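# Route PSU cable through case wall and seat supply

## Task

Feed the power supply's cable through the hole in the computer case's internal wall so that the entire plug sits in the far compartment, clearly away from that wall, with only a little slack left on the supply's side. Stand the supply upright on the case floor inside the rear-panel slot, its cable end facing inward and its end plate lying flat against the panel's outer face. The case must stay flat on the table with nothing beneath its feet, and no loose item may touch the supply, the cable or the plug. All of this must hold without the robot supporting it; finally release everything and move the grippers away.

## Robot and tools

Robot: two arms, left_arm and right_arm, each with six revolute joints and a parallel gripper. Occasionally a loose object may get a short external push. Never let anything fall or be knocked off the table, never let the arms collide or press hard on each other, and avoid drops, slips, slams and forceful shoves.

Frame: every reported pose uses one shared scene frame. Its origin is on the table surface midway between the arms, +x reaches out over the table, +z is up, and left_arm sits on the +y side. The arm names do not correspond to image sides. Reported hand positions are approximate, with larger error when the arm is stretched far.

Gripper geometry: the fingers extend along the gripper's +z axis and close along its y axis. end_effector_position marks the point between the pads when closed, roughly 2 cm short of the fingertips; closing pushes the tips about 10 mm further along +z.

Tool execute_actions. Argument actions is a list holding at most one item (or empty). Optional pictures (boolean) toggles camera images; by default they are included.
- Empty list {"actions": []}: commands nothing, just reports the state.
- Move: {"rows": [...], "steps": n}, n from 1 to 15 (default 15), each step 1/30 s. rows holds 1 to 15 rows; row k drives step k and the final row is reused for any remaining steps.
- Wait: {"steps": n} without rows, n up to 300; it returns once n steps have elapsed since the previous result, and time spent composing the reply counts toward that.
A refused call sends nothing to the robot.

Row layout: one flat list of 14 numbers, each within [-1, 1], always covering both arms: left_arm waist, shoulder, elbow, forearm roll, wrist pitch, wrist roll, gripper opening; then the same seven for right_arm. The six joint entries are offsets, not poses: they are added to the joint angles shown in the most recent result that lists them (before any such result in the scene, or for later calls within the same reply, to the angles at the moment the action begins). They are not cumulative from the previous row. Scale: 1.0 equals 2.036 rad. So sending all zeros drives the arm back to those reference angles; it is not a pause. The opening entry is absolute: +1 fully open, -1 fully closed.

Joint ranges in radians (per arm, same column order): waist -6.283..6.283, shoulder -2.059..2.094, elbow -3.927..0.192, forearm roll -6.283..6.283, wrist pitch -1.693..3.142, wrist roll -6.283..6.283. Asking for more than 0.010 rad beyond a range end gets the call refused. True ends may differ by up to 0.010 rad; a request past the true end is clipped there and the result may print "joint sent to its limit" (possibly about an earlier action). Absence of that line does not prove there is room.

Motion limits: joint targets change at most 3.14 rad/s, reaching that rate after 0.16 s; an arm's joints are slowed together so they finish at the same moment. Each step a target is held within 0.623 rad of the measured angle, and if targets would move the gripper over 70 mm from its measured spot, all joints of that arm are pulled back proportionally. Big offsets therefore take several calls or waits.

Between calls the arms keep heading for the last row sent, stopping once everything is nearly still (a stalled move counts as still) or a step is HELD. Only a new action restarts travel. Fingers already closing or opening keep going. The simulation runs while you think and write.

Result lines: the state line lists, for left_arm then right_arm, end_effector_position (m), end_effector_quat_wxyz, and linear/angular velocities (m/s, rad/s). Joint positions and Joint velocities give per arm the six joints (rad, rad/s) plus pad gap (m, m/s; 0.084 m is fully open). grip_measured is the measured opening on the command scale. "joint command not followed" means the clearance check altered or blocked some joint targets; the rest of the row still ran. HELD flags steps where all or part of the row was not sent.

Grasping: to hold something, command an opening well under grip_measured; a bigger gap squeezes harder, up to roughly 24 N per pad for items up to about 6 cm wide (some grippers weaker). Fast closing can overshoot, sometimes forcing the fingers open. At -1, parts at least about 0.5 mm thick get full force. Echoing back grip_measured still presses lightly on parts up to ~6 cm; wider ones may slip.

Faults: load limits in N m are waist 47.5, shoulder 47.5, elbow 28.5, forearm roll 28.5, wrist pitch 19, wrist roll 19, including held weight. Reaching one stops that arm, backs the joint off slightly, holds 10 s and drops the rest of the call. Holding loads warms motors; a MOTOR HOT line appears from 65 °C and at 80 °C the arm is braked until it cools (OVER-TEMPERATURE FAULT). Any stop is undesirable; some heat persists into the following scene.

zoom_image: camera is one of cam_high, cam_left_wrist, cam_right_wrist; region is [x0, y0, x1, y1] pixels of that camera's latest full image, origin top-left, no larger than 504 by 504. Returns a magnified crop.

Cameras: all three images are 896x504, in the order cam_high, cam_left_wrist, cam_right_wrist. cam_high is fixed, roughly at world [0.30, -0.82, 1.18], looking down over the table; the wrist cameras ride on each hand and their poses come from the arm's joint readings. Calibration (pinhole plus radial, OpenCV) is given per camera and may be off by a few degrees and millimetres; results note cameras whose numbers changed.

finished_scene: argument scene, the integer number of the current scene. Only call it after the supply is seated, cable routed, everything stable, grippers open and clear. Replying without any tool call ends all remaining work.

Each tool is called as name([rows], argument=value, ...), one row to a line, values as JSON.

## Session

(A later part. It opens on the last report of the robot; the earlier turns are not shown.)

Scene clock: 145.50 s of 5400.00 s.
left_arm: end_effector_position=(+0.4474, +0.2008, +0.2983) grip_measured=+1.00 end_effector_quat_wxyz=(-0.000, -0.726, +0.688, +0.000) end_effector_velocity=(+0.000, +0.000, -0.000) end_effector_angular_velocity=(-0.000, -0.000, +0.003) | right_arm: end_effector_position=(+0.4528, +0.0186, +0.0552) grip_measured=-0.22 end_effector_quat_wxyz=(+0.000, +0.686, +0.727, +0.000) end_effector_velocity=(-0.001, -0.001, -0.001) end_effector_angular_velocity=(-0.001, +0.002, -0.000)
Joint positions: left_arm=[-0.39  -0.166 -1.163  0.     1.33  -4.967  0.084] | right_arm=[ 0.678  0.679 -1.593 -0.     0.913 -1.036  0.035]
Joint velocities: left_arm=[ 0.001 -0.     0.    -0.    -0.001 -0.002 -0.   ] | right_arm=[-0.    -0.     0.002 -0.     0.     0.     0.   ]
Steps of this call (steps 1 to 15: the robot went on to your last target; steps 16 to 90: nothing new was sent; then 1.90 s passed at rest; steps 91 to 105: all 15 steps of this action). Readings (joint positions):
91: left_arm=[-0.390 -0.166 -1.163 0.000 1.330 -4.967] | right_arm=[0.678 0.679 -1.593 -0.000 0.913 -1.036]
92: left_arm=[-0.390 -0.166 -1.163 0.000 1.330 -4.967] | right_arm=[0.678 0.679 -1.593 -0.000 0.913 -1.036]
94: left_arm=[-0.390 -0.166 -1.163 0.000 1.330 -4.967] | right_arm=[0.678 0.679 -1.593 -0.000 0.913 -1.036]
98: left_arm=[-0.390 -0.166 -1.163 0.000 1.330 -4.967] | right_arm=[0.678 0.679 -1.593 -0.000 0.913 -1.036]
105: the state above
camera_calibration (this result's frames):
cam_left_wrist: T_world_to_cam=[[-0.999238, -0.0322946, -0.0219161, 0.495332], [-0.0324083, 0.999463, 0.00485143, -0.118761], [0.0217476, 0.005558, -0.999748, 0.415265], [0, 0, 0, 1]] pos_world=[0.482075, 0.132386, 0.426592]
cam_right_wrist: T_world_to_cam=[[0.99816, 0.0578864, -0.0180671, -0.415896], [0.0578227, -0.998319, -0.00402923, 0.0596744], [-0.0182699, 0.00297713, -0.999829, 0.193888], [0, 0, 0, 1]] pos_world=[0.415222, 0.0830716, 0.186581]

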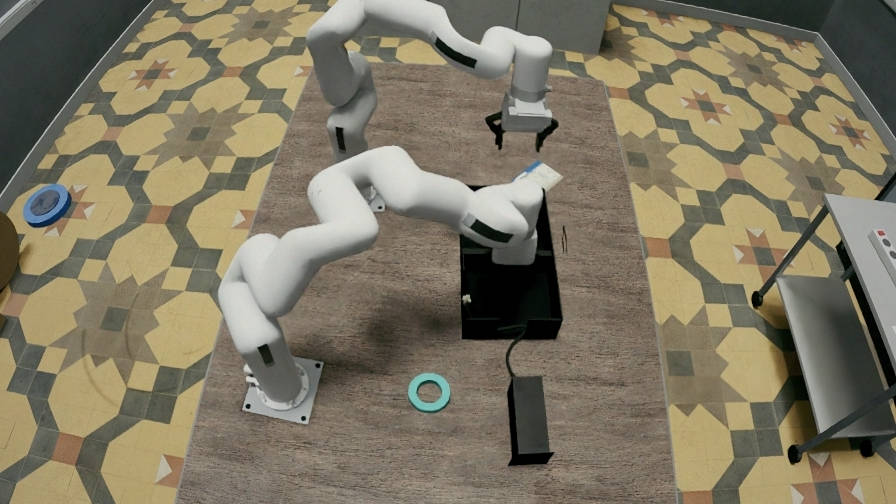

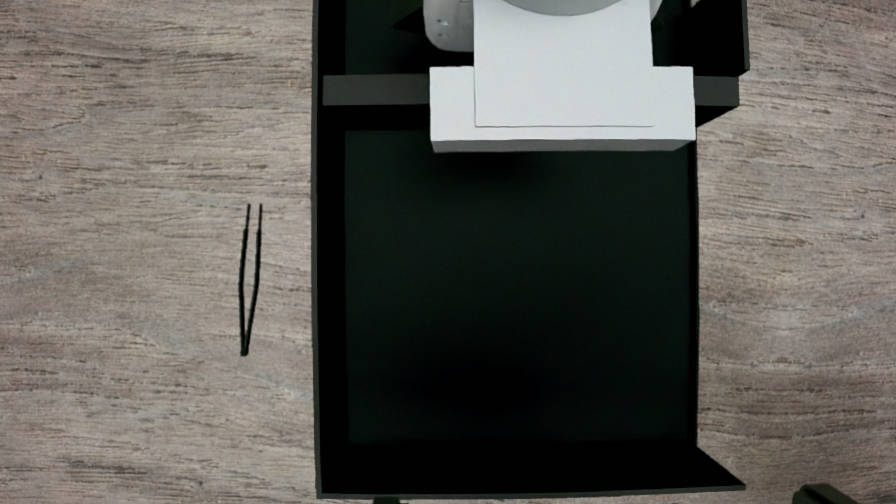

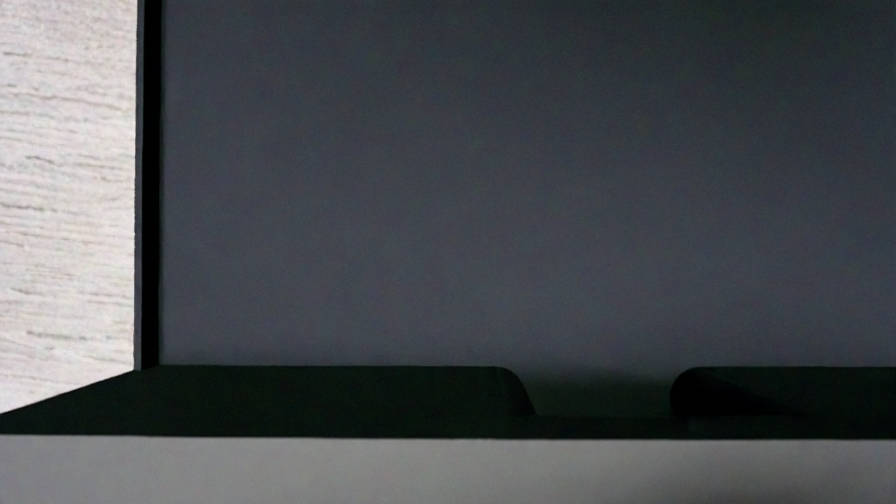

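execute_actions([
  {"rows": [[0,0,0,0,0,0,1,-0.1419,-0.1434,-0.0555,0,0.1994,-0.113,-0.2]], "steps": 15},
], pictures=false)

execute_actions([
  {"steps": 25},
])

Scene clock: 149.40 s of 5400.00 s.
left_arm: end_effector_position=(+0.4474, +0.2008, +0.2983) grip_measured=+1.00 end_effector_quat_wxyz=(-0.000, -0.726, +0.688, +0.000) end_effector_velocity=(-0.000, +0.000, -0.000) end_effector_angular_velocity=(+0.000, +0.000, +0.002) | right_arm: end_effector_position=(+0.4969, -0.0851, +0.1791) grip_measured=-0.22 end_effector_quat_wxyz=(+0.000, +0.700, +0.714, +0.000) end_effector_velocity=(+0.046, -0.259, +0.283) end_effector_angular_velocity=(-0.001, +0.002, -0.087)
Joint positions: left_arm=[-0.39  -0.166 -1.163  0.     1.33  -4.967  0.084] | right_arm=[ 0.494  0.493 -1.665 -0.     1.171 -1.182  0.035]
Joint velocities: left_arm=[ 0.001 -0.     0.     0.     0.    -0.002 -0.   ] | right_arm=[-0.424 -0.43  -0.164  0.001  0.596 -0.337  0.   ]
Steps of this call (steps 1 to 15: the robot went on to your last target; steps 16 to 90: nothing new was sent; then 0.40 s passed at rest; steps 91 to 105: all 15 steps of this action). Readings (joint positions):
91: left_arm=[-0.390 -0.166 -1.163 0.000 1.330 -4.967] | right_arm=[0.678 0.679 -1.593 -0.000 0.913 -1.036]
92: left_arm=[-0.390 -0.166 -1.163 0.000 1.330 -4.967] | right_arm=[0.676 0.677 -1.593 -0.000 0.917 -1.039]
94: left_arm=[-0.390 -0.166 -1.163 0.000 1.330 -4.967] | right_arm=[0.656 0.657 -1.598 -0.000 0.952 -1.058]
98: left_arm=[-0.390 -0.166 -1.163 0.000 1.330 -4.967] | right_arm=[0.593 0.593 -1.628 -0.001 1.031 -1.104]
105: the state above

Scene clock: 150.23 s of 5400.00 s.
left_arm: end_effector_position=(+0.4474, +0.2008, +0.2983) grip_measured=+1.00 end_effector_quat_wxyz=(-0.000, -0.726, +0.688, +0.000) end_effector_velocity=(-0.000, +0.000, -0.000) end_effector_angular_velocity=(+0.000, +0.001, -0.001) | right_arm: end_effector_position=(+0.4998, -0.1501, +0.2478) grip_measured=-0.22 end_effector_quat_wxyz=(-0.000, +0.707, +0.707, -0.001) end_effector_velocity=(+0.000, -0.001, +0.001) end_effector_angular_velocity=(+0.000, -0.001, -0.001)
Joint positions: left_arm=[-0.39  -0.166 -1.163  0.     1.33  -4.967  0.084] | right_arm=[ 0.389  0.388 -1.705 -0.     1.319 -1.266  0.035]
Joint velocities: left_arm=[ 0.     0.     0.001 -0.    -0.     0.002  0.   ] | right_arm=[-0.002 -0.001 -0.    -0.     0.001 -0.    -0.   ]
Steps of this call (steps 1 to 25: the robot went on to your last target). Readings (joint positions):
1: left_arm=[-0.390 -0.166 -1.163 0.000 1.330 -4.967] | right_arm=[0.480 0.479 -1.670 -0.000 1.191 -1.194]
2: left_arm=[-0.390 -0.166 -1.163 0.000 1.330 -4.967] | right_arm=[0.465 0.465 -1.676 -0.000 1.211 -1.205]
4: left_arm=[-0.390 -0.166 -1.163 0.000 1.330 -4.967] | right_arm=[0.437 0.436 -1.687 -0.000 1.251 -1.228]
8: left_arm=[-0.390 -0.166 -1.163 0.000 1.330 -4.967] | right_arm=[0.400 0.397 -1.703 -0.001 1.300 -1.256]
25: the state above
camera_calibration (this result's frames):
cam_left_wrist: T_world_to_cam=[[-0.999238, -0.0322946, -0.021916, 0.495332], [-0.0324083, 0.999463, 0.00485148, -0.118761], [0.0217476, 0.00555805, -0.999748, 0.415265], [0, 0, 0, 1]] pos_world=[0.482075, 0.132386, 0.426592]
cam_right_wrist: T_world_to_cam=[[0.999811, -0.000863881, -0.0194443, -0.458851], [-0.000930533, -0.999994, -0.00341908, -0.0817418], [-0.0194412, 0.00343652, -0.999805, 0.388439], [0, 0, 0, 1]] pos_world=[0.466239, -0.0834725, 0.379162]

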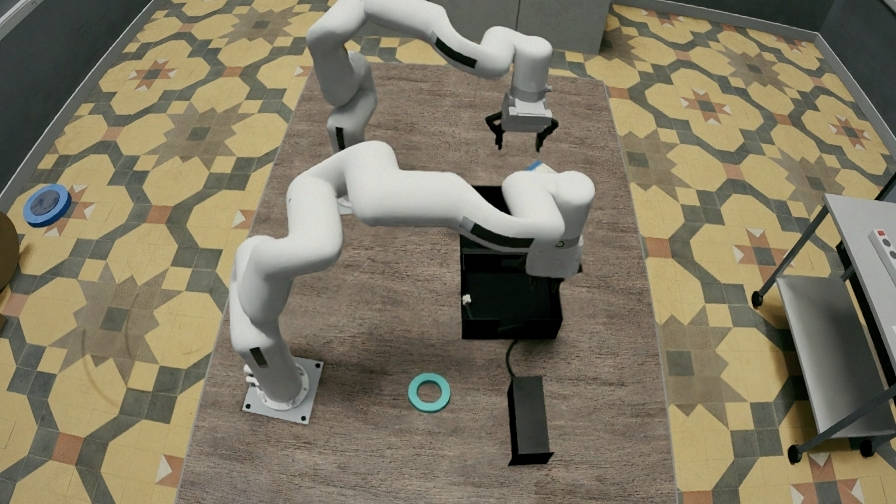

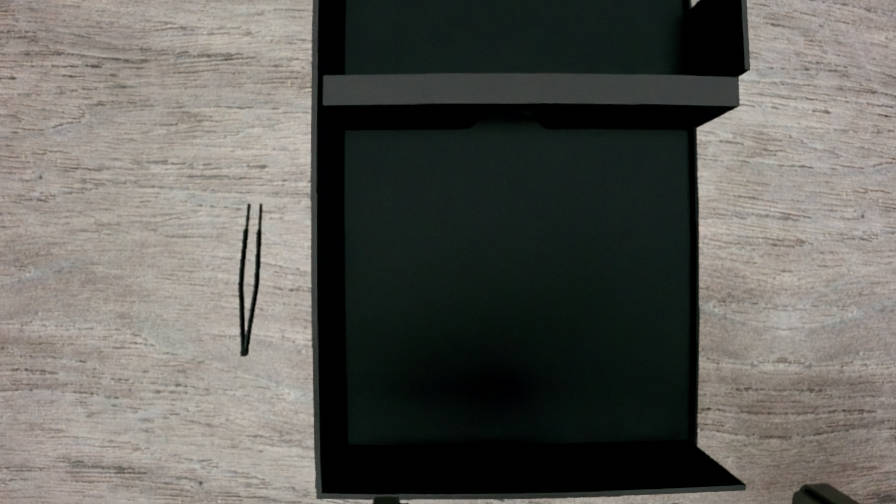

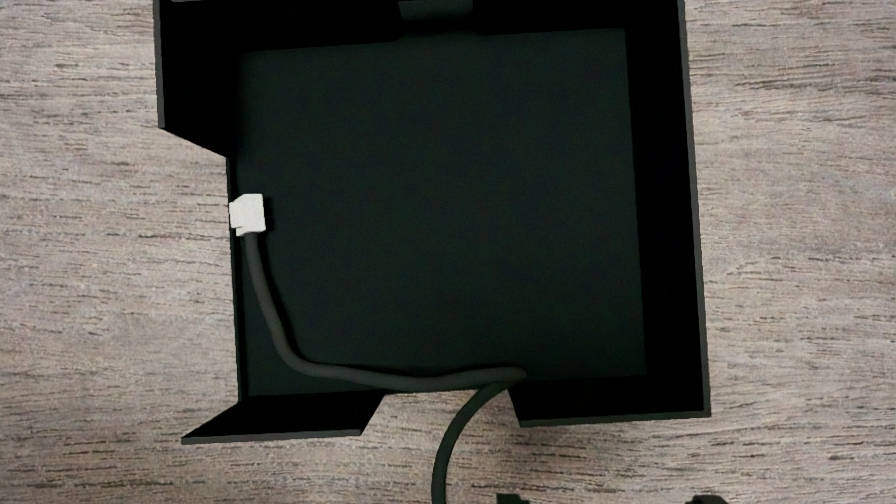

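execute_actions([
  {"rows": [[0,0,0,0,0,0,1,-0.1994,-0.0248,0.1626,0,-0.1388,-0.2372,1]], "steps": 15},
], pictures=false)

execute_actions([
  {"steps": 25},
])

Scene clock: 186.73 s of 5400.00 s.
left_arm: end_effector_position=(+0.4474, +0.2008, +0.2983) grip_measured=+1.00 end_effector_quat_wxyz=(-0.000, -0.726, +0.688, +0.000) end_effector_velocity=(-0.000, -0.000, -0.000) end_effector_angular_velocity=(+0.000, +0.001, -0.001) | right_arm: end_effector_position=(+0.5107, -0.3010, +0.1899) grip_measured=+1.00 end_effector_quat_wxyz=(+0.000, +0.690, +0.724, -0.000) end_effector_velocity=(-0.035, -0.352, -0.135) end_effector_angular_velocity=(+0.001, -0.002, +0.117)
Joint positions: left_arm=[-0.39  -0.166 -1.163  0.     1.33  -4.967  0.084] | right_arm=[ 0.127  0.355 -1.492 -0.001  1.137 -1.577  0.084]
Joint velocities: left_arm=[-0.    -0.     0.001  0.     0.     0.     0.   ] | right_arm=[-0.616 -0.077  0.503  0.001 -0.429 -0.733  0.   ]
Steps of this call (steps 1 to 15: the robot went on to your last target; steps 16 to 90: nothing new was sent; then 33.00 s passed at rest; steps 91 to 105: all 15 steps of this action). Readings (joint positions):
91: left_arm=[-0.390 -0.166 -1.163 0.000 1.330 -4.967] | right_arm=[0.389 0.387 -1.705 -0.000 1.319 -1.267]
92: left_arm=[-0.390 -0.166 -1.163 0.000 1.330 -4.967] | right_arm=[0.387 0.387 -1.703 -0.000 1.316 -1.271]
94: left_arm=[-0.390 -0.166 -1.163 0.000 1.330 -4.967] | right_arm=[0.361 0.382 -1.680 0.000 1.294 -1.308]
98: left_arm=[-0.390 -0.166 -1.163 0.000 1.330 -4.967] | right_arm=[0.271 0.373 -1.609 -0.001 1.237 -1.407]
105: the state above

Scene clock: 187.57 s of 5400.00 s.
left_arm: end_effector_position=(+0.4474, +0.2008, +0.2983) grip_measured=+1.00 end_effector_quat_wxyz=(-0.000, -0.726, +0.688, +0.000) end_effector_velocity=(+0.000, +0.000, +0.000) end_effector_angular_velocity=(-0.000, -0.000, +0.001) | right_arm: end_effector_position=(+0.4950, -0.3812, +0.1589) grip_measured=+1.00 end_effector_quat_wxyz=(+0.001, +0.679, +0.734, +0.000) end_effector_velocity=(-0.000, -0.001, -0.000) end_effector_angular_velocity=(-0.001, +0.000, -0.002)
Joint positions: left_arm=[-0.39  -0.166 -1.163  0.     1.33  -4.967  0.084] | right_arm=[-0.016  0.337 -1.375 -0.     1.036 -1.749  0.084]
Joint velocities: left_arm=[ 0.     0.    -0.     0.    -0.    -0.001 -0.   ] | right_arm=[-0.002  0.     0.    -0.001 -0.     0.001 -0.   ]
Steps of this call (steps 1 to 25: the robot went on to your last target). Readings (joint positions):
1: left_arm=[-0.390 -0.166 -1.163 0.000 1.330 -4.967] | right_arm=[0.107 0.353 -1.475 -0.001 1.122 -1.602]
2: left_arm=[-0.390 -0.166 -1.163 0.000 1.330 -4.967] | right_arm=[0.086 0.350 -1.459 -0.000 1.108 -1.626]
4: left_arm=[-0.390 -0.166 -1.163 0.000 1.330 -4.967] | right_arm=[0.045 0.345 -1.425 -0.001 1.080 -1.675]
8: left_arm=[-0.390 -0.166 -1.163 0.000 1.330 -4.967] | right_arm=[-0.003 0.340 -1.386 -0.001 1.048 -1.730]
25: the state above
camera_calibration (this result's frames):
cam_left_wrist: T_world_to_cam=[[-0.999238, -0.0322948, -0.0219161, 0.495332], [-0.0324085, 0.999463, 0.00485145, -0.118761], [0.0217476, 0.00555802, -0.999748, 0.415265], [0, 0, 0, 1]] pos_world=[0.482075, 0.132386, 0.426592]
cam_right_wrist: T_world_to_cam=[[0.996927, 0.0763577, -0.0175189, -0.425479], [0.0763068, -0.997078, -0.00356079, -0.35021], [-0.0177396, 0.00221304, -0.99984, 0.298956], [0, 0, 0, 1]] pos_world=[0.456198, -0.317359, 0.290207]

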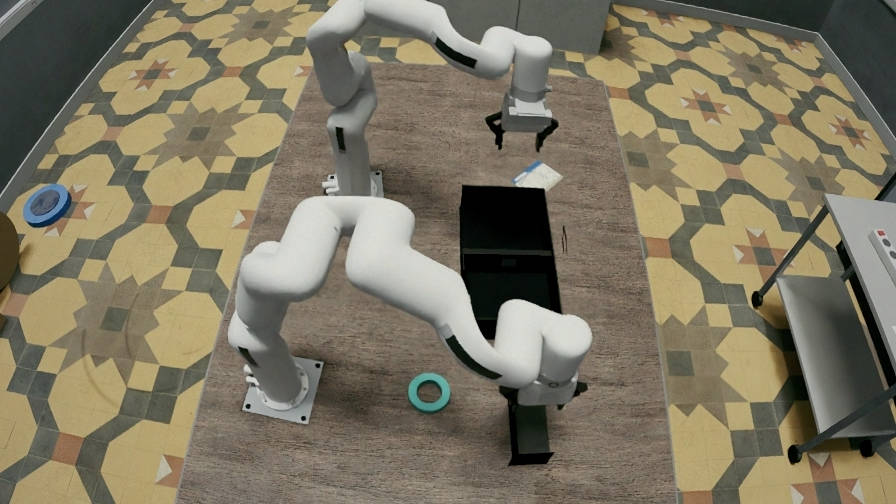

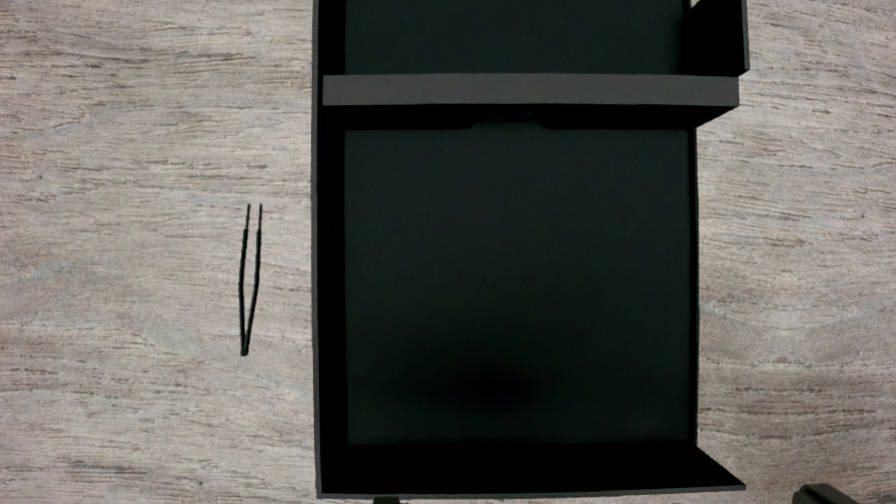

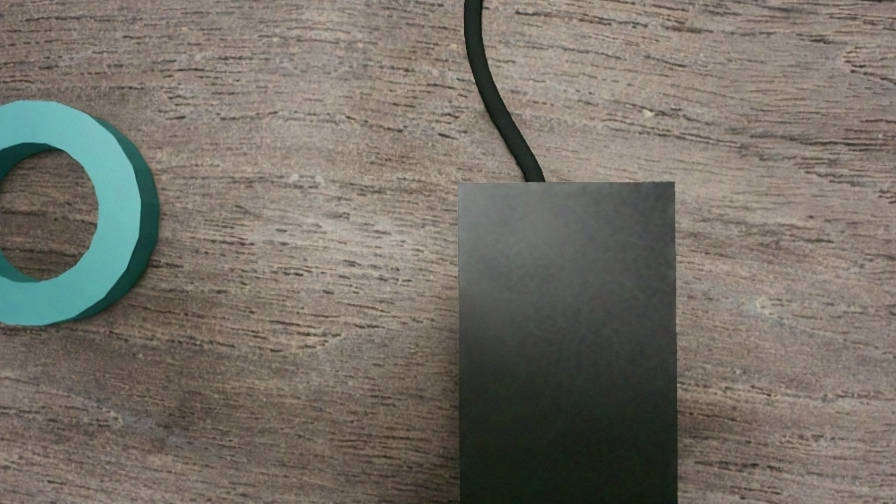

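execute_actions([
  {"rows": [[0,0,0,0,0,0,1,0,0.0663,0.0442,0,-0.1103,0,1]], "steps": 15},
], pictures=false)

execute_actions([
  {"steps": 12},
], pictures=false)

execute_actions([
  {"rows": [[0,0,0,0,0,0,1,0,0,0,0,0,0,-0.3]], "steps": 15},
], pictures=false)

Scene clock: 192.87 s of 5400.00 s.
left_arm: end_effector_position=(+0.4474, +0.2008, +0.2983) grip_measured=+1.00 end_effector_quat_wxyz=(-0.000, -0.726, +0.688, +0.000) end_effector_velocity=(+0.000, -0.000, -0.000) end_effector_angular_velocity=(+0.000, -0.000, -0.003) | right_arm: end_effector_position=(+0.4960, -0.3813, +0.0686) grip_measured=+1.00 end_effector_quat_wxyz=(+0.001, +0.679, +0.734, +0.001) end_effector_velocity=(+0.011, -0.001, -0.006) end_effector_angular_velocity=(-0.004, -0.043, +0.000)
Joint positions: left_arm=[-0.39  -0.166 -1.163  0.     1.33  -4.967  0.084] | right_arm=[-0.016  0.468 -1.288 -0.     0.817 -1.749  0.084]
Joint velocities: left_arm=[-0.     0.     0.     0.    -0.     0.002 -0.   ] | right_arm=[ 0.     0.016  0.005 -0.    -0.065  0.     0.   ]
Steps of this call (steps 1 to 15: the robot went on to your last target; steps 16 to 90: nothing new was sent; then 1.80 s passed at rest; steps 91 to 105: all 15 steps of this action). Readings (joint positions):
91: left_arm=[-0.390 -0.166 -1.163 0.000 1.330 -4.967] | right_arm=[-0.017 0.337 -1.374 -0.000 1.036 -1.749]
92: left_arm=[-0.390 -0.166 -1.163 0.000 1.330 -4.967] | right_arm=[-0.017 0.339 -1.373 -0.000 1.031 -1.749]
94: left_arm=[-0.390 -0.166 -1.163 0.000 1.330 -4.967] | right_arm=[-0.017 0.358 -1.363 -0.000 0.991 -1.749]
98: left_arm=[-0.390 -0.166 -1.163 0.000 1.330 -4.967] | right_arm=[-0.016 0.436 -1.307 -0.000 0.879 -1.749]
105: the state above

Scene clock: 193.27 s of 5400.00 s.
left_arm: end_effector_position=(+0.4474, +0.2008, +0.2983) grip_measured=+1.00 end_effector_quat_wxyz=(-0.000, -0.726, +0.688, +0.000) end_effector_velocity=(-0.000, +0.000, -0.000) end_effector_angular_velocity=(+0.000, +0.001, -0.000) | right_arm: end_effector_position=(+0.4951, -0.3812, +0.0656) grip_measured=+1.00 end_effector_quat_wxyz=(+0.001, +0.679, +0.734, +0.000) end_effector_velocity=(-0.001, +0.000, -0.001) end_effector_angular_velocity=(-0.000, +0.002, +0.002)
Joint positions: left_arm=[-0.39  -0.166 -1.163  0.     1.33  -4.967  0.084] | right_arm=[-0.016  0.472 -1.285 -0.     0.812 -1.749  0.084]
Joint velocities: left_arm=[ 0.     0.     0.001 -0.     0.     0.001 -0.   ] | right_arm=[ 0.     0.002  0.001 -0.    -0.001 -0.002  0.   ]
Steps of this call (steps 1 to 12: the robot went on to your last target). Readings (joint positions):
1: left_arm=[-0.390 -0.166 -1.163 0.000 1.330 -4.967] | right_arm=[-0.016 0.469 -1.288 -0.000 0.816 -1.749]
2: left_arm=[-0.390 -0.166 -1.163 0.000 1.330 -4.967] | right_arm=[-0.016 0.469 -1.287 -0.000 0.814 -1.749]
4: left_arm=[-0.390 -0.166 -1.163 0.000 1.330 -4.967] | right_arm=[-0.016 0.470 -1.286 -0.000 0.813 -1.749]
8: left_arm=[-0.390 -0.166 -1.163 0.000 1.330 -4.967] | right_arm=[-0.016 0.471 -1.285 -0.000 0.812 -1.749]
12: the state above

Scene clock: 193.77 s of 5400.00 s.
left_arm: end_effector_position=(+0.4474, +0.2008, +0.2983) grip_measured=+1.00 end_effector_quat_wxyz=(-0.000, -0.726, +0.688, +0.000) end_effector_velocity=(-0.000, +0.000, -0.000) end_effector_angular_velocity=(+0.000, +0.000, +0.002) | right_arm: end_effector_position=(+0.4953, -0.3812, +0.0657) grip_measured=+0.50 end_effector_quat_wxyz=(+0.001, +0.679, +0.734, +0.000) end_effector_velocity=(-0.000, -0.000, -0.000) end_effector_angular_velocity=(-0.000, +0.001, -0.000)
Joint positions: left_arm=[-0.39  -0.166 -1.163  0.     1.33  -4.967  0.084] | right_arm=[-0.016  0.472 -1.285 -0.     0.811 -1.749  0.065]
Joint velocities: left_arm=[ 0.     0.     0.    -0.    -0.    -0.002  0.   ] | right_arm=[-0.    -0.     0.001 -0.     0.     0.001  0.   ]
Steps of this call (steps 1 to 15: all 15 steps of this action). Readings (joint positions):
1: left_arm=[-0.390 -0.166 -1.163 0.000 1.330 -4.967] | right_arm=[-0.016 0.472 -1.285 -0.000 0.812 -1.749]
2: left_arm=[-0.390 -0.166 -1.163 0.000 1.330 -4.967] | right_arm=[-0.016 0.472 -1.285 -0.000 0.812 -1.749]
4: left_arm=[-0.390 -0.166 -1.163 0.000 1.330 -4.967] | right_arm=[-0.016 0.472 -1.285 -0.000 0.811 -1.749]
8: left_arm=[-0.390 -0.166 -1.163 0.000 1.330 -4.967] | right_arm=[-0.016 0.472 -1.285 -0.000 0.811 -1.749]
15: the state above

execute_actions([
  {"rows": [[0,0,0,0,0,0,1,0,-0.0272,-0.0103,0,0.0385,0,-0.3]], "steps": 15},
], pictures=false)

execute_actions([
  {"rows": [[0,0,0,0,0,0,1,0.101,-0.0423,0.0631,0,-0.0208,0.1098,-0.3]], "steps": 15},
], pictures=false)

execute_actions([
  {"steps": 15},
])

Scene clock: 200.50 s of 5400.00 s.
left_arm: end_effector_position=(+0.4474, +0.2008, +0.2983) grip_measured=+1.00 end_effector_quat_wxyz=(-0.000, -0.726, +0.688, +0.000) end_effector_velocity=(-0.000, -0.000, +0.000) end_effector_angular_velocity=(+0.000, -0.000, -0.002) | right_arm: end_effector_position=(+0.4932, -0.3810, +0.0963) grip_measured=+0.50 end_effector_quat_wxyz=(-0.002, +0.679, +0.734, -0.002) end_effector_velocity=(+0.002, -0.000, +0.005) end_effector_angular_velocity=(-0.001, -0.005, -0.000)
Joint positions: left_arm=[-0.39  -0.166 -1.163  0.     1.33  -4.967  0.084] | right_arm=[-0.016  0.419 -1.303 -0.     0.89  -1.749  0.065]
Joint velocities: left_arm=[-0.    -0.     0.     0.    -0.     0.001 -0.   ] | right_arm=[ 0.    -0.006 -0.006 -0.     0.008  0.001  0.   ]
Steps of this call (steps 1 to 15: the robot went on to your last target; steps 16 to 90: nothing new was sent; then 3.23 s passed at rest; steps 91 to 105: all 15 steps of this action). Readings (joint positions):
91: left_arm=[-0.390 -0.166 -1.163 0.000 1.330 -4.967] | right_arm=[-0.016 0.472 -1.285 -0.000 0.812 -1.749]
92: left_arm=[-0.390 -0.166 -1.163 0.000 1.330 -4.967] | right_arm=[-0.016 0.470 -1.285 -0.000 0.816 -1.749]
94: left_arm=[-0.390 -0.166 -1.163 0.000 1.330 -4.967] | right_arm=[-0.017 0.456 -1.285 -0.000 0.847 -1.749]
98: left_arm=[-0.390 -0.166 -1.163 0.000 1.330 -4.967] | right_arm=[-0.016 0.424 -1.303 -0.000 0.879 -1.749]
105: the state above

Scene clock: 201.00 s of 5400.00 s.
left_arm: end_effector_position=(+0.4474, +0.2008, +0.2983) grip_measured=+1.00 end_effector_quat_wxyz=(-0.000, -0.726, +0.688, +0.000) end_effector_velocity=(+0.000, +0.000, +0.000) end_effector_angular_velocity=(-0.000, -0.001, +0.002) | right_arm: end_effector_position=(+0.4665, -0.2737, +0.0964) grip_measured=+0.50 end_effector_quat_wxyz=(-0.002, +0.685, +0.728, -0.002) end_effector_velocity=(-0.007, +0.020, +0.003) end_effector_angular_velocity=(-0.002, -0.014, -0.039)
Joint positions: left_arm=[-0.39  -0.166 -1.163  0.     1.33  -4.967  0.084] | right_arm=[ 0.183  0.336 -1.179 -0.     0.849 -1.533  0.065]
Joint velocities: left_arm=[ 0.     0.    -0.    -0.    -0.001 -0.002  0.   ] | right_arm=[ 0.039 -0.029  0.035 -0.004 -0.02   0.081  0.   ]
Steps of this call (steps 1 to 15: all 15 steps of this action). Readings (joint positions):
1: left_arm=[-0.390 -0.166 -1.163 0.000 1.330 -4.967] | right_arm=[-0.016 0.418 -1.304 -0.000 0.890 -1.749]
2: left_arm=[-0.390 -0.166 -1.163 0.000 1.330 -4.967] | right_arm=[-0.014 0.417 -1.302 -0.001 0.889 -1.744]
4: left_arm=[-0.390 -0.166 -1.163 0.000 1.330 -4.967] | right_arm=[0.014 0.402 -1.283 -0.002 0.881 -1.707]
8: left_arm=[-0.390 -0.166 -1.163 0.000 1.330 -4.967] | right_arm=[0.116 0.364 -1.223 0.000 0.863 -1.609]
15: the state above

Scene clock: 201.50 s of 5400.00 s.
left_arm: end_effector_position=(+0.4474, +0.2008, +0.2983) grip_measured=+1.00 end_effector_quat_wxyz=(-0.000, -0.726, +0.688, +0.000) end_effector_velocity=(-0.000, +0.000, -0.000) end_effector_angular_velocity=(+0.000, +0.001, -0.000) | right_arm: end_effector_position=(+0.4653, -0.2705, +0.0964) grip_measured=+0.50 end_effector_quat_wxyz=(-0.001, +0.686, +0.728, -0.002) end_effector_velocity=(-0.001, +0.001, -0.000) end_effector_angular_velocity=(+0.000, +0.001, -0.000)
Joint positions: left_arm=[-0.39  -0.166 -1.163  0.     1.33  -4.967  0.084] | right_arm=[ 0.189  0.333 -1.175 -0.     0.847 -1.526  0.065]
Joint velocities: left_arm=[ 0.  0.  0.  0.  0.  0. -0.] | right_arm=[ 0.002 -0.001  0.001  0.001  0.     0.002  0.   ]
Steps of this call (steps 1 to 15: the robot went on to your last target). Readings (joint positions):
1: left_arm=[-0.390 -0.166 -1.163 0.000 1.330 -4.967] | right_arm=[0.184 0.335 -1.178 -0.001 0.848 -1.531]
2: left_arm=[-0.390 -0.166 -1.163 0.000 1.330 -4.967] | right_arm=[0.185 0.334 -1.178 -0.001 0.848 -1.530]
4: left_arm=[-0.390 -0.166 -1.163 0.000 1.330 -4.967] | right_arm=[0.186 0.333 -1.176 -0.001 0.847 -1.528]
8: left_arm=[-0.390 -0.166 -1.163 0.000 1.330 -4.967] | right_arm=[0.188 0.333 -1.175 -0.001 0.847 -1.526]
15: the state above
All arms were judged still, so your last target was given up. Only a new action makes them travel on or press farther. Fingers that are still opening or closing keep moving.
camera_calibration (this result's frames):
cam_left_wrist: T_world_to_cam=[[-0.999238, -0.0322948, -0.0219158, 0.495332], [-0.0324085, 0.999463, 0.00485143, -0.118761], [0.0217473, 0.00555799, -0.999748, 0.415265], [0, 0, 0, 1]] pos_world=[0.482074, 0.132386, 0.426592]
cam_right_wrist: T_world_to_cam=[[0.998022, 0.0583161, -0.0234715, -0.410174], [0.0582479, -0.998296, -0.00357876, -0.229695], [-0.0236402, 0.00220451, -0.999718, 0.238383], [0, 0, 0, 1]] pos_world=[0.428377, -0.205909, 0.227866]

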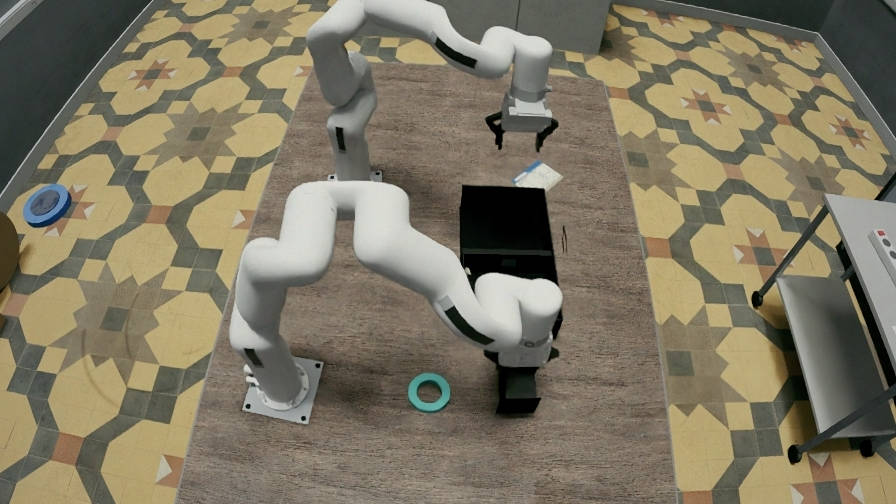

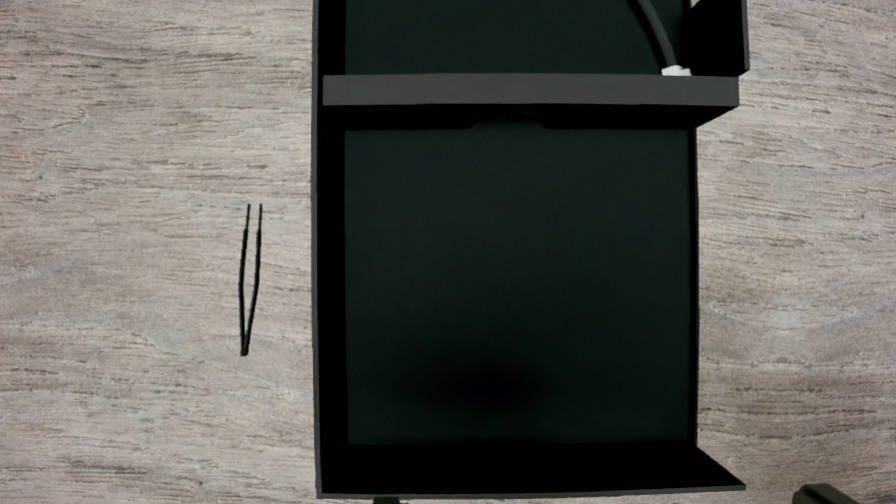

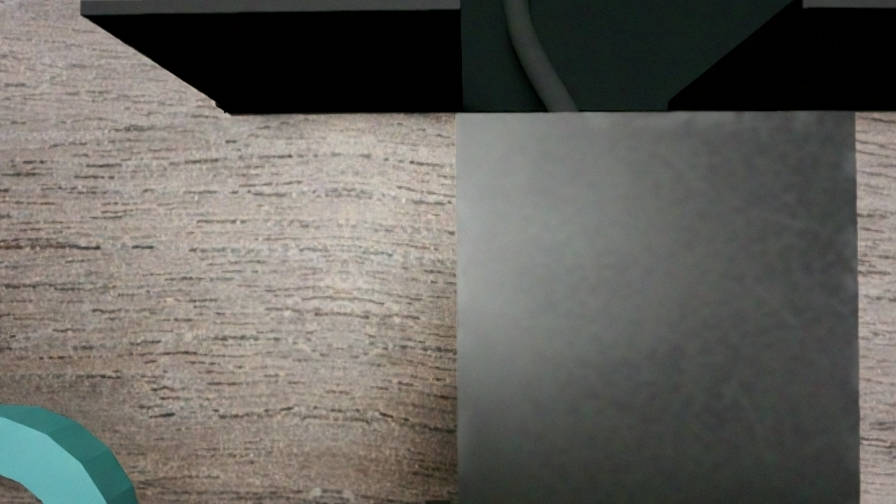

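execute_actions([
  {"rows": [[0,0,0,0,0,0,1,0,0.0265,0.0092,0,-0.0382,0,-0.3]], "steps": 15},
], pictures=false)

execute_actions([
  {"steps": 8},
], pictures=false)

execute_actions([
  {"rows": [[0,0,0,0,0,0,1,0,0,0,0,0,0,1]], "steps": 12},
], pictures=false)

Scene clock: 206.97 s of 5400.00 s.
left_arm: end_effector_position=(+0.4474, +0.2008, +0.2983) grip_measured=+1.00 end_effector_quat_wxyz=(-0.000, -0.726, +0.688, +0.000) end_effector_velocity=(+0.000, -0.000, +0.000) end_effector_angular_velocity=(-0.000, -0.001, -0.000) | right_arm: end_effector_position=(+0.4673, -0.2702, +0.0678) grip_measured=+0.50 end_effector_quat_wxyz=(+0.001, +0.686, +0.728, +0.001) end_effector_velocity=(-0.008, -0.001, -0.012) end_effector_angular_velocity=(-0.003, +0.023, -0.000)
Joint positions: left_arm=[-0.39  -0.166 -1.163  0.     1.33  -4.967  0.084] | right_arm=[ 0.189  0.385 -1.157 -0.     0.77  -1.526  0.065]
Joint velocities: left_arm=[-0.001  0.    -0.001  0.    -0.001 -0.001  0.   ] | right_arm=[-0.     0.012  0.016 -0.    -0.005  0.    -0.   ]
Steps of this call (steps 1 to 90: nothing new was sent; then 1.97 s passed at rest; steps 91 to 105: all 15 steps of this action). Readings (joint positions):
91: left_arm=[-0.390 -0.166 -1.163 0.000 1.330 -4.967] | right_arm=[0.189 0.333 -1.175 -0.000 0.847 -1.526]
92: left_arm=[-0.390 -0.166 -1.163 0.000 1.330 -4.967] | right_arm=[0.189 0.335 -1.174 -0.000 0.843 -1.526]
94: left_arm=[-0.390 -0.166 -1.163 0.000 1.330 -4.967] | right_arm=[0.189 0.351 -1.171 -0.000 0.814 -1.526]
98: left_arm=[-0.390 -0.166 -1.163 0.000 1.330 -4.967] | right_arm=[0.189 0.382 -1.155 -0.000 0.782 -1.526]
105: the state above

Scene clock: 207.23 s of 5400.00 s.
left_arm: end_effector_position=(+0.4474, +0.2008, +0.2983) grip_measured=+1.00 end_effector_quat_wxyz=(-0.000, -0.726, +0.688, +0.000) end_effector_velocity=(+0.000, -0.000, +0.000) end_effector_angular_velocity=(+0.000, -0.000, +0.000) | right_arm: end_effector_position=(+0.4668, -0.2703, +0.0669) grip_measured=+0.50 end_effector_quat_wxyz=(+0.000, +0.686, +0.728, +0.000) end_effector_velocity=(+0.001, +0.000, +0.001) end_effector_angular_velocity=(-0.000, -0.003, +0.000)
Joint positions: left_arm=[-0.39  -0.166 -1.163  0.     1.33  -4.967  0.084] | right_arm=[ 0.189  0.386 -1.156 -0.     0.77  -1.526  0.065]
Joint velocities: left_arm=[-0.  0. -0.  0. -0. -0.  0.] | right_arm=[ 0.     0.    -0.002 -0.    -0.001  0.    -0.   ]
Steps of this call (steps 1 to 8: the robot went on to your last target). Readings (joint positions):
1: left_arm=[-0.390 -0.166 -1.163 0.000 1.330 -4.967] | right_arm=[0.189 0.386 -1.157 -0.000 0.770 -1.526]
2: left_arm=[-0.390 -0.166 -1.163 0.000 1.330 -4.967] | right_arm=[0.189 0.386 -1.157 -0.000 0.770 -1.526]
4: left_arm=[-0.390 -0.166 -1.163 0.000 1.330 -4.967] | right_arm=[0.189 0.386 -1.156 -0.000 0.770 -1.526]
8: the state above

Scene clock: 207.63 s of 5400.00 s.
left_arm: end_effector_position=(+0.4474, +0.2008, +0.2983) grip_measured=+1.00 end_effector_quat_wxyz=(-0.000, -0.726, +0.688, +0.000) end_effector_velocity=(-0.000, +0.000, -0.001) end_effector_angular_velocity=(+0.000, +0.002, +0.001) | right_arm: end_effector_position=(+0.4672, -0.2703, +0.0675) grip_measured=+1.00 end_effector_quat_wxyz=(+0.001, +0.686, +0.728, +0.001) end_effector_velocity=(-0.003, -0.000, -0.004) end_effector_angular_velocity=(-0.001, +0.011, -0.002)
Joint positions: left_arm=[-0.39  -0.166 -1.163  0.     1.33  -4.967  0.084] | right_arm=[ 0.189  0.386 -1.157 -0.     0.769 -1.526  0.084]
Joint velocities: left_arm=[ 0.001  0.     0.001 -0.     0.    -0.     0.   ] | right_arm=[-0.     0.005  0.005 -0.     0.002  0.002  0.   ]
Steps of this call (steps 1 to 12: all 12 steps of this action). Readings (joint positions):
1: left_arm=[-0.390 -0.166 -1.163 0.000 1.330 -4.967] | right_arm=[0.189 0.387 -1.156 -0.000 0.769 -1.526]
2: left_arm=[-0.390 -0.166 -1.163 0.000 1.330 -4.967] | right_arm=[0.189 0.386 -1.157 -0.000 0.769 -1.526]
4: left_arm=[-0.390 -0.166 -1.163 0.000 1.330 -4.967] | right_arm=[0.189 0.384 -1.160 -0.000 0.768 -1.526]
8: left_arm=[-0.390 -0.166 -1.163 0.000 1.330 -4.967] | right_arm=[0.189 0.384 -1.159 -0.000 0.769 -1.526]
12: the state above

execute_actions([
  {"rows": [[0,0,0,0,0,0,1,0,-0.0693,-0.0429,0,0.1131,0,1]], "steps": 15},
], pictures=false)

execute_actions([
  {"rows": [[0,0,0,0,0,0,1,0.0982,0.0697,-0.2268,0,0.157,0.1277,-0.3]], "steps": 15},
], pictures=false)

execute_actions([
  {"steps": 20},
])

Scene clock: 212.77 s of 5400.00 s.
left_arm: end_effector_position=(+0.4474, +0.2008, +0.2983) grip_measured=+1.00 end_effector_quat_wxyz=(-0.000, -0.726, +0.688, +0.000) end_effector_velocity=(-0.000, -0.000, -0.000) end_effector_angular_velocity=(-0.000, -0.000, +0.000) | right_arm: end_effector_position=(+0.4663, -0.2704, +0.1553) grip_measured=+1.00 end_effector_quat_wxyz=(-0.001, +0.686, +0.728, -0.001) end_effector_velocity=(-0.011, -0.002, +0.007) end_effector_angular_velocity=(-0.005, +0.039, -0.000)
Joint positions: left_arm=[-0.39  -0.166 -1.163  0.     1.33  -4.967  0.084] | right_arm=[ 0.189  0.249 -1.24  -0.     0.994 -1.526  0.084]
Joint velocities: left_arm=[-0.    -0.     0.     0.    -0.    -0.001  0.   ] | right_arm=[-0.    -0.018 -0.006 -0.001  0.063  0.001 -0.   ]
Steps of this call (steps 1 to 15: the robot went on to your last target; steps 16 to 90: nothing new was sent; then 1.63 s passed at rest; steps 91 to 105: all 15 steps of this action). Readings (joint positions):
91: left_arm=[-0.390 -0.166 -1.163 0.000 1.330 -4.967] | right_arm=[0.189 0.386 -1.157 -0.000 0.770 -1.526]
92: left_arm=[-0.390 -0.166 -1.163 0.000 1.330 -4.967] | right_arm=[0.189 0.385 -1.157 -0.000 0.774 -1.526]
94: left_arm=[-0.390 -0.166 -1.163 0.000 1.330 -4.967] | right_arm=[0.189 0.364 -1.168 -0.000 0.816 -1.526]
98: left_arm=[-0.390 -0.166 -1.163 0.000 1.330 -4.967] | right_arm=[0.189 0.283 -1.224 -0.000 0.931 -1.526]
105: the state above

Scene clock: 213.27 s of 5400.00 s.
left_arm: end_effector_position=(+0.4474, +0.2008, +0.2983) grip_measured=+1.00 end_effector_quat_wxyz=(-0.000, -0.726, +0.688, +0.000) end_effector_velocity=(+0.000, +0.000, -0.000) end_effector_angular_velocity=(-0.000, -0.000, +0.001) | right_arm: end_effector_position=(+0.5001, -0.1608, +0.2376) grip_measured=-0.32 end_effector_quat_wxyz=(+0.000, +0.704, +0.710, +0.001) end_effector_velocity=(+0.009, +0.137, +0.105) end_effector_angular_velocity=(+0.007, -0.021, -0.053)
Joint positions: left_arm=[-0.39  -0.166 -1.163  0.     1.33  -4.967  0.084] | right_arm=[ 0.372  0.376 -1.658 -0.     1.281 -1.292  0.03 ]
Joint velocities: left_arm=[ 0.001  0.     0.     0.    -0.001 -0.    -0.   ] | right_arm=[ 0.222  0.138 -0.493  0.001  0.334  0.274  0.   ]
Steps of this call (steps 1 to 15: all 15 steps of this action). Readings (joint positions):
1: left_arm=[-0.390 -0.166 -1.163 0.000 1.330 -4.967] | right_arm=[0.189 0.248 -1.241 -0.000 0.996 -1.525]
2: left_arm=[-0.390 -0.166 -1.163 0.000 1.330 -4.967] | right_arm=[0.190 0.249 -1.245 -0.000 1.000 -1.523]
4: left_arm=[-0.390 -0.166 -1.163 0.000 1.330 -4.967] | right_arm=[0.206 0.262 -1.284 -0.001 1.031 -1.499]
8: left_arm=[-0.390 -0.166 -1.163 0.000 1.330 -4.967] | right_arm=[0.273 0.307 -1.436 -0.000 1.129 -1.417]
15: the state above

Scene clock: 213.93 s of 5400.00 s.
left_arm: end_effector_position=(+0.4474, +0.2008, +0.2983) grip_measured=+1.00 end_effector_quat_wxyz=(-0.000, -0.726, +0.688, +0.000) end_effector_velocity=(+0.000, +0.000, +0.000) end_effector_angular_velocity=(-0.000, -0.001, -0.001) | right_arm: end_effector_position=(+0.5002, -0.1503, +0.2450) grip_measured=-0.32 end_effector_quat_wxyz=(-0.000, +0.708, +0.707, -0.001) end_effector_velocity=(+0.000, +0.001, +0.001) end_effector_angular_velocity=(+0.001, -0.001, +0.000)
Joint positions: left_arm=[-0.39  -0.166 -1.163  0.     1.33  -4.967  0.084] | right_arm=[ 0.389  0.391 -1.702 -0.     1.313 -1.266  0.03 ]
Joint velocities: left_arm=[ 0.     0.    -0.001  0.    -0.001  0.001 -0.   ] | right_arm=[ 0.001 -0.    -0.002  0.     0.001  0.001 -0.   ]
Steps of this call (steps 1 to 20: the robot went on to your last target). Readings (joint positions):
1: left_arm=[-0.390 -0.166 -1.163 0.000 1.330 -4.967] | right_arm=[0.377 0.380 -1.672 -0.000 1.290 -1.284]
2: left_arm=[-0.390 -0.166 -1.163 0.000 1.330 -4.967] | right_arm=[0.381 0.383 -1.681 -0.000 1.297 -1.279]
4: left_arm=[-0.390 -0.166 -1.163 0.000 1.330 -4.967] | right_arm=[0.384 0.387 -1.690 -0.000 1.306 -1.272]
8: left_arm=[-0.390 -0.166 -1.163 0.000 1.330 -4.967] | right_arm=[0.387 0.390 -1.698 -0.001 1.312 -1.267]
20: the state above
camera_calibration (this result's frames):
cam_left_wrist: T_world_to_cam=[[-0.999238, -0.0322947, -0.0219158, 0.495332], [-0.0324084, 0.999463, 0.00485143, -0.118761], [0.0217473, 0.00555799, -0.999748, 0.415265], [0, 0, 0, 1]] pos_world=[0.482074, 0.132386, 0.426592]
cam_right_wrist: T_world_to_cam=[[0.999786, -0.00198785, -0.0206036, -0.459207], [-0.00205125, -0.999993, -0.00305665, -0.0814808], [-0.0205974, 0.00309825, -0.999783, 0.38615], [0, 0, 0, 1]] pos_world=[0.466895, -0.0835895, 0.376355]

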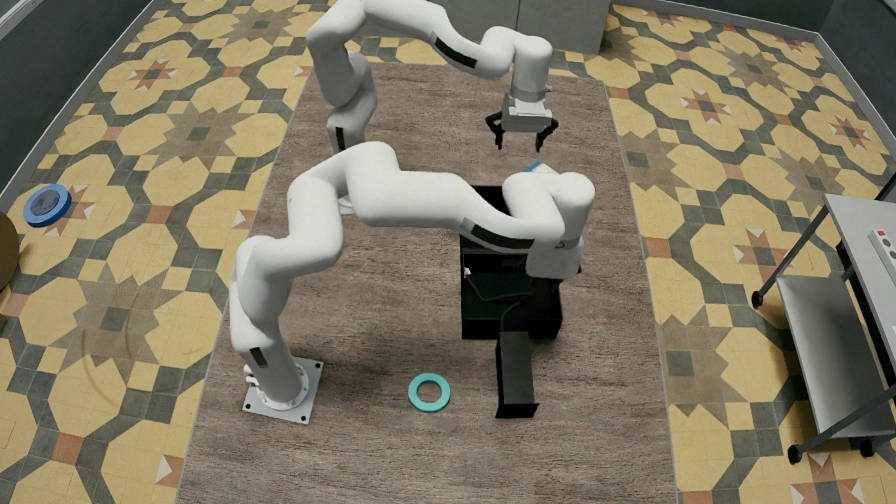

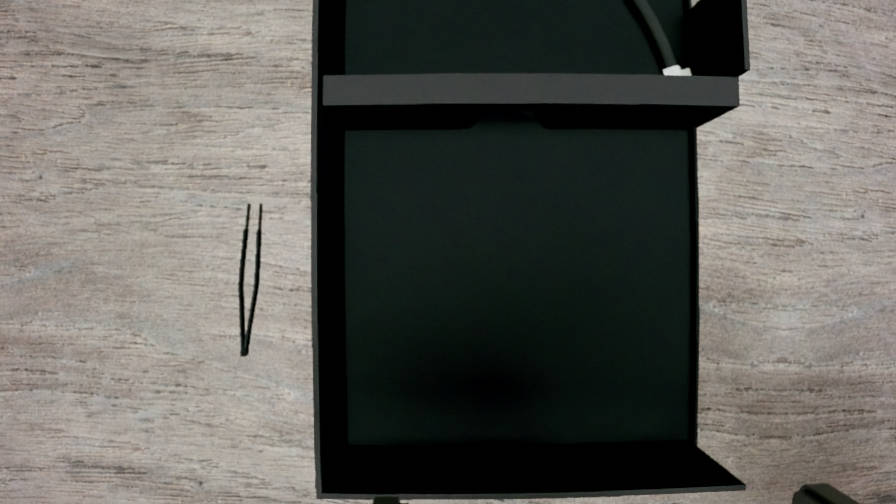

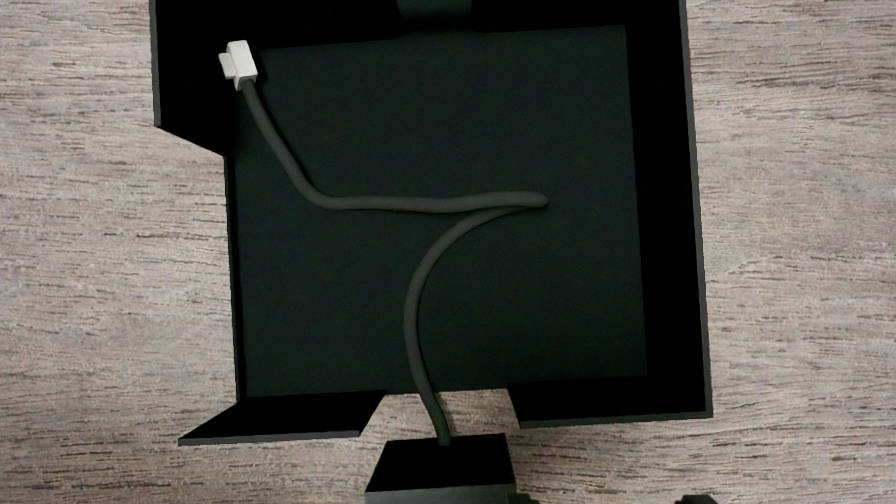

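execute_actions([
  {"rows": [[0,0,0,0,0,0,1,0.129,-0.053,0.2596,0,-0.2076,-0.1228,-0.3]], "steps": 15},
], pictures=false)

execute_actions([
  {"steps": 22},
])

Scene clock: 230.13 s of 5400.00 s.
left_arm: end_effector_position=(+0.4474, +0.2008, +0.2983) grip_measured=+1.00 end_effector_quat_wxyz=(-0.000, -0.726, +0.688, +0.000) end_effector_velocity=(+0.000, +0.000, +0.001) end_effector_angular_velocity=(-0.000, -0.001, +0.001) | right_arm: end_effector_position=(+0.4186, -0.0639, +0.1483) grip_measured=-0.32 end_effector_quat_wxyz=(-0.000, +0.559, +0.829, -0.001) end_effector_velocity=(-0.247, +0.156, -0.222) end_effector_angular_velocity=(+0.000, +0.001, +0.920)
Joint positions: left_arm=[-0.39  -0.166 -1.163  0.     1.33  -4.967  0.084] | right_arm=[ 0.587  0.31  -1.304 -0.     0.996 -1.454  0.03 ]
Joint velocities: left_arm=[ 0.    -0.    -0.001 -0.     0.    -0.001 -0.   ] | right_arm=[ 0.471 -0.194  0.949  0.    -0.755 -0.449  0.   ]
Steps of this call (steps 1 to 15: the robot went on to your last target; steps 16 to 90: nothing new was sent; then 12.70 s passed at rest; steps 91 to 105: all 15 steps of this action). Readings (joint positions):
91: left_arm=[-0.390 -0.166 -1.163 0.000 1.330 -4.967] | right_arm=[0.389 0.391 -1.702 -0.000 1.313 -1.266]
92: left_arm=[-0.390 -0.166 -1.163 0.000 1.330 -4.967] | right_arm=[0.390 0.390 -1.698 -0.001 1.309 -1.268]
94: left_arm=[-0.390 -0.166 -1.163 0.000 1.330 -4.967] | right_arm=[0.407 0.380 -1.662 -0.001 1.276 -1.287]
98: left_arm=[-0.390 -0.166 -1.163 0.000 1.330 -4.967] | right_arm=[0.477 0.356 -1.526 -0.000 1.174 -1.348]
105: the state above

Scene clock: 230.87 s of 5400.00 s.
left_arm: end_effector_position=(+0.4474, +0.2008, +0.2983) grip_measured=+1.00 end_effector_quat_wxyz=(-0.000, -0.726, +0.688, +0.000) end_effector_velocity=(+0.000, -0.000, +0.000) end_effector_angular_velocity=(-0.000, -0.000, -0.000) | right_arm: end_effector_position=(+0.3833, -0.0451, +0.1187) grip_measured=-0.32 end_effector_quat_wxyz=(+0.000, +0.505, +0.863, -0.000) end_effector_velocity=(-0.001, +0.000, -0.001) end_effector_angular_velocity=(-0.001, +0.002, +0.001)
Joint positions: left_arm=[-0.39  -0.166 -1.163  0.     1.33  -4.967  0.084] | right_arm=[ 0.651  0.283 -1.174 -0.     0.891 -1.516  0.03 ]
Joint velocities: left_arm=[-0.  0. -0.  0.  0. -0.  0.] | right_arm=[ 0.001  0.     0.002  0.    -0.001  0.001  0.   ]
Steps of this call (steps 1 to 22: the robot went on to your last target). Readings (joint positions):
1: left_arm=[-0.390 -0.166 -1.163 0.000 1.330 -4.967] | right_arm=[0.602 0.304 -1.273 -0.000 0.971 -1.468]
2: left_arm=[-0.390 -0.166 -1.163 0.000 1.330 -4.967] | right_arm=[0.616 0.298 -1.245 -0.000 0.950 -1.481]
4: left_arm=[-0.390 -0.166 -1.163 0.000 1.330 -4.967] | right_arm=[0.635 0.291 -1.207 -0.000 0.921 -1.498]
8: left_arm=[-0.390 -0.166 -1.163 0.000 1.330 -4.967] | right_arm=[0.647 0.285 -1.183 -0.000 0.898 -1.511]
22: the state above
camera_calibration (this result's frames):
cam_left_wrist: T_world_to_cam=[[-0.999238, -0.0322947, -0.0219157, 0.495332], [-0.0324084, 0.999463, 0.00485139, -0.118761], [0.0217473, 0.00555795, -0.999748, 0.415265], [0, 0, 0, 1]] pos_world=[0.482074, 0.132386, 0.426592]
cam_right_wrist: T_world_to_cam=[[0.87236, 0.488514, -0.0185231, -0.273966], [0.488533, -0.872537, -0.00379218, -0.159048], [-0.0180146, -0.00574099, -0.999821, 0.255781], [0, 0, 0, 1]] pos_world=[0.321304, -0.00347101, 0.250058]

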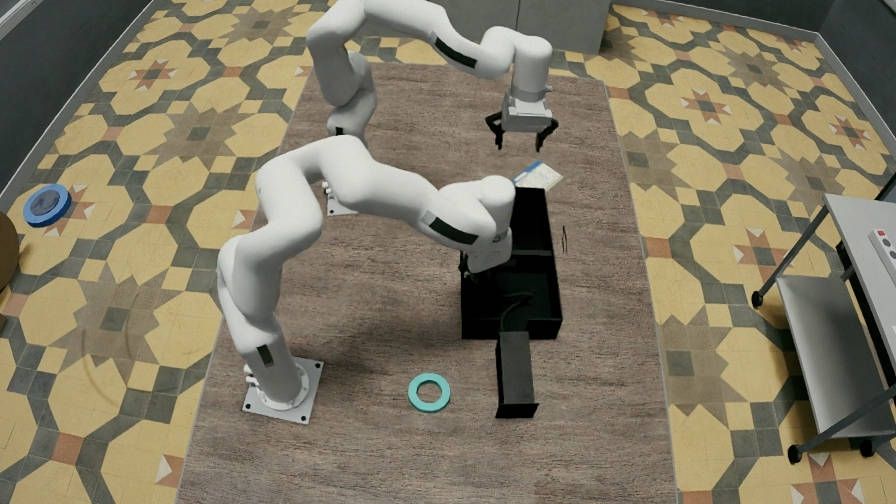

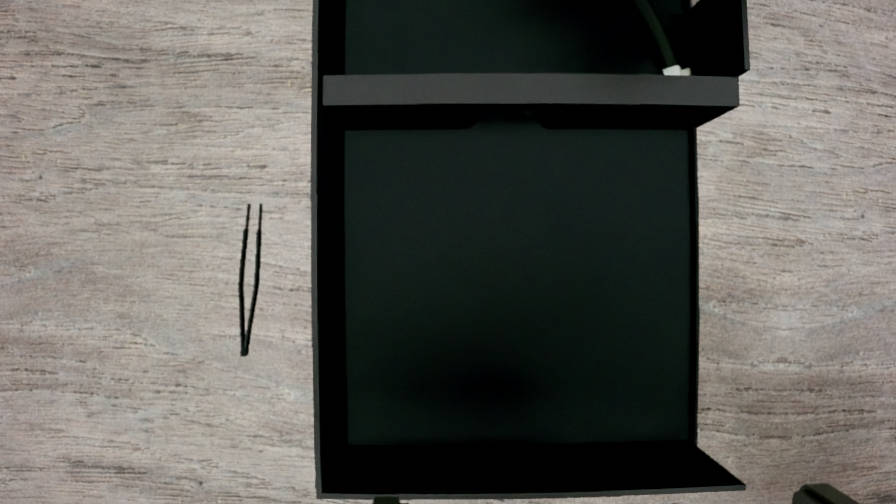

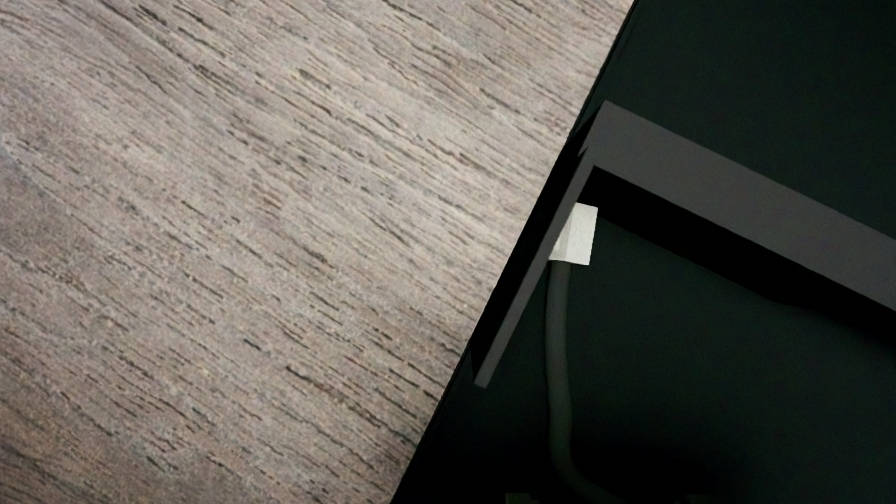

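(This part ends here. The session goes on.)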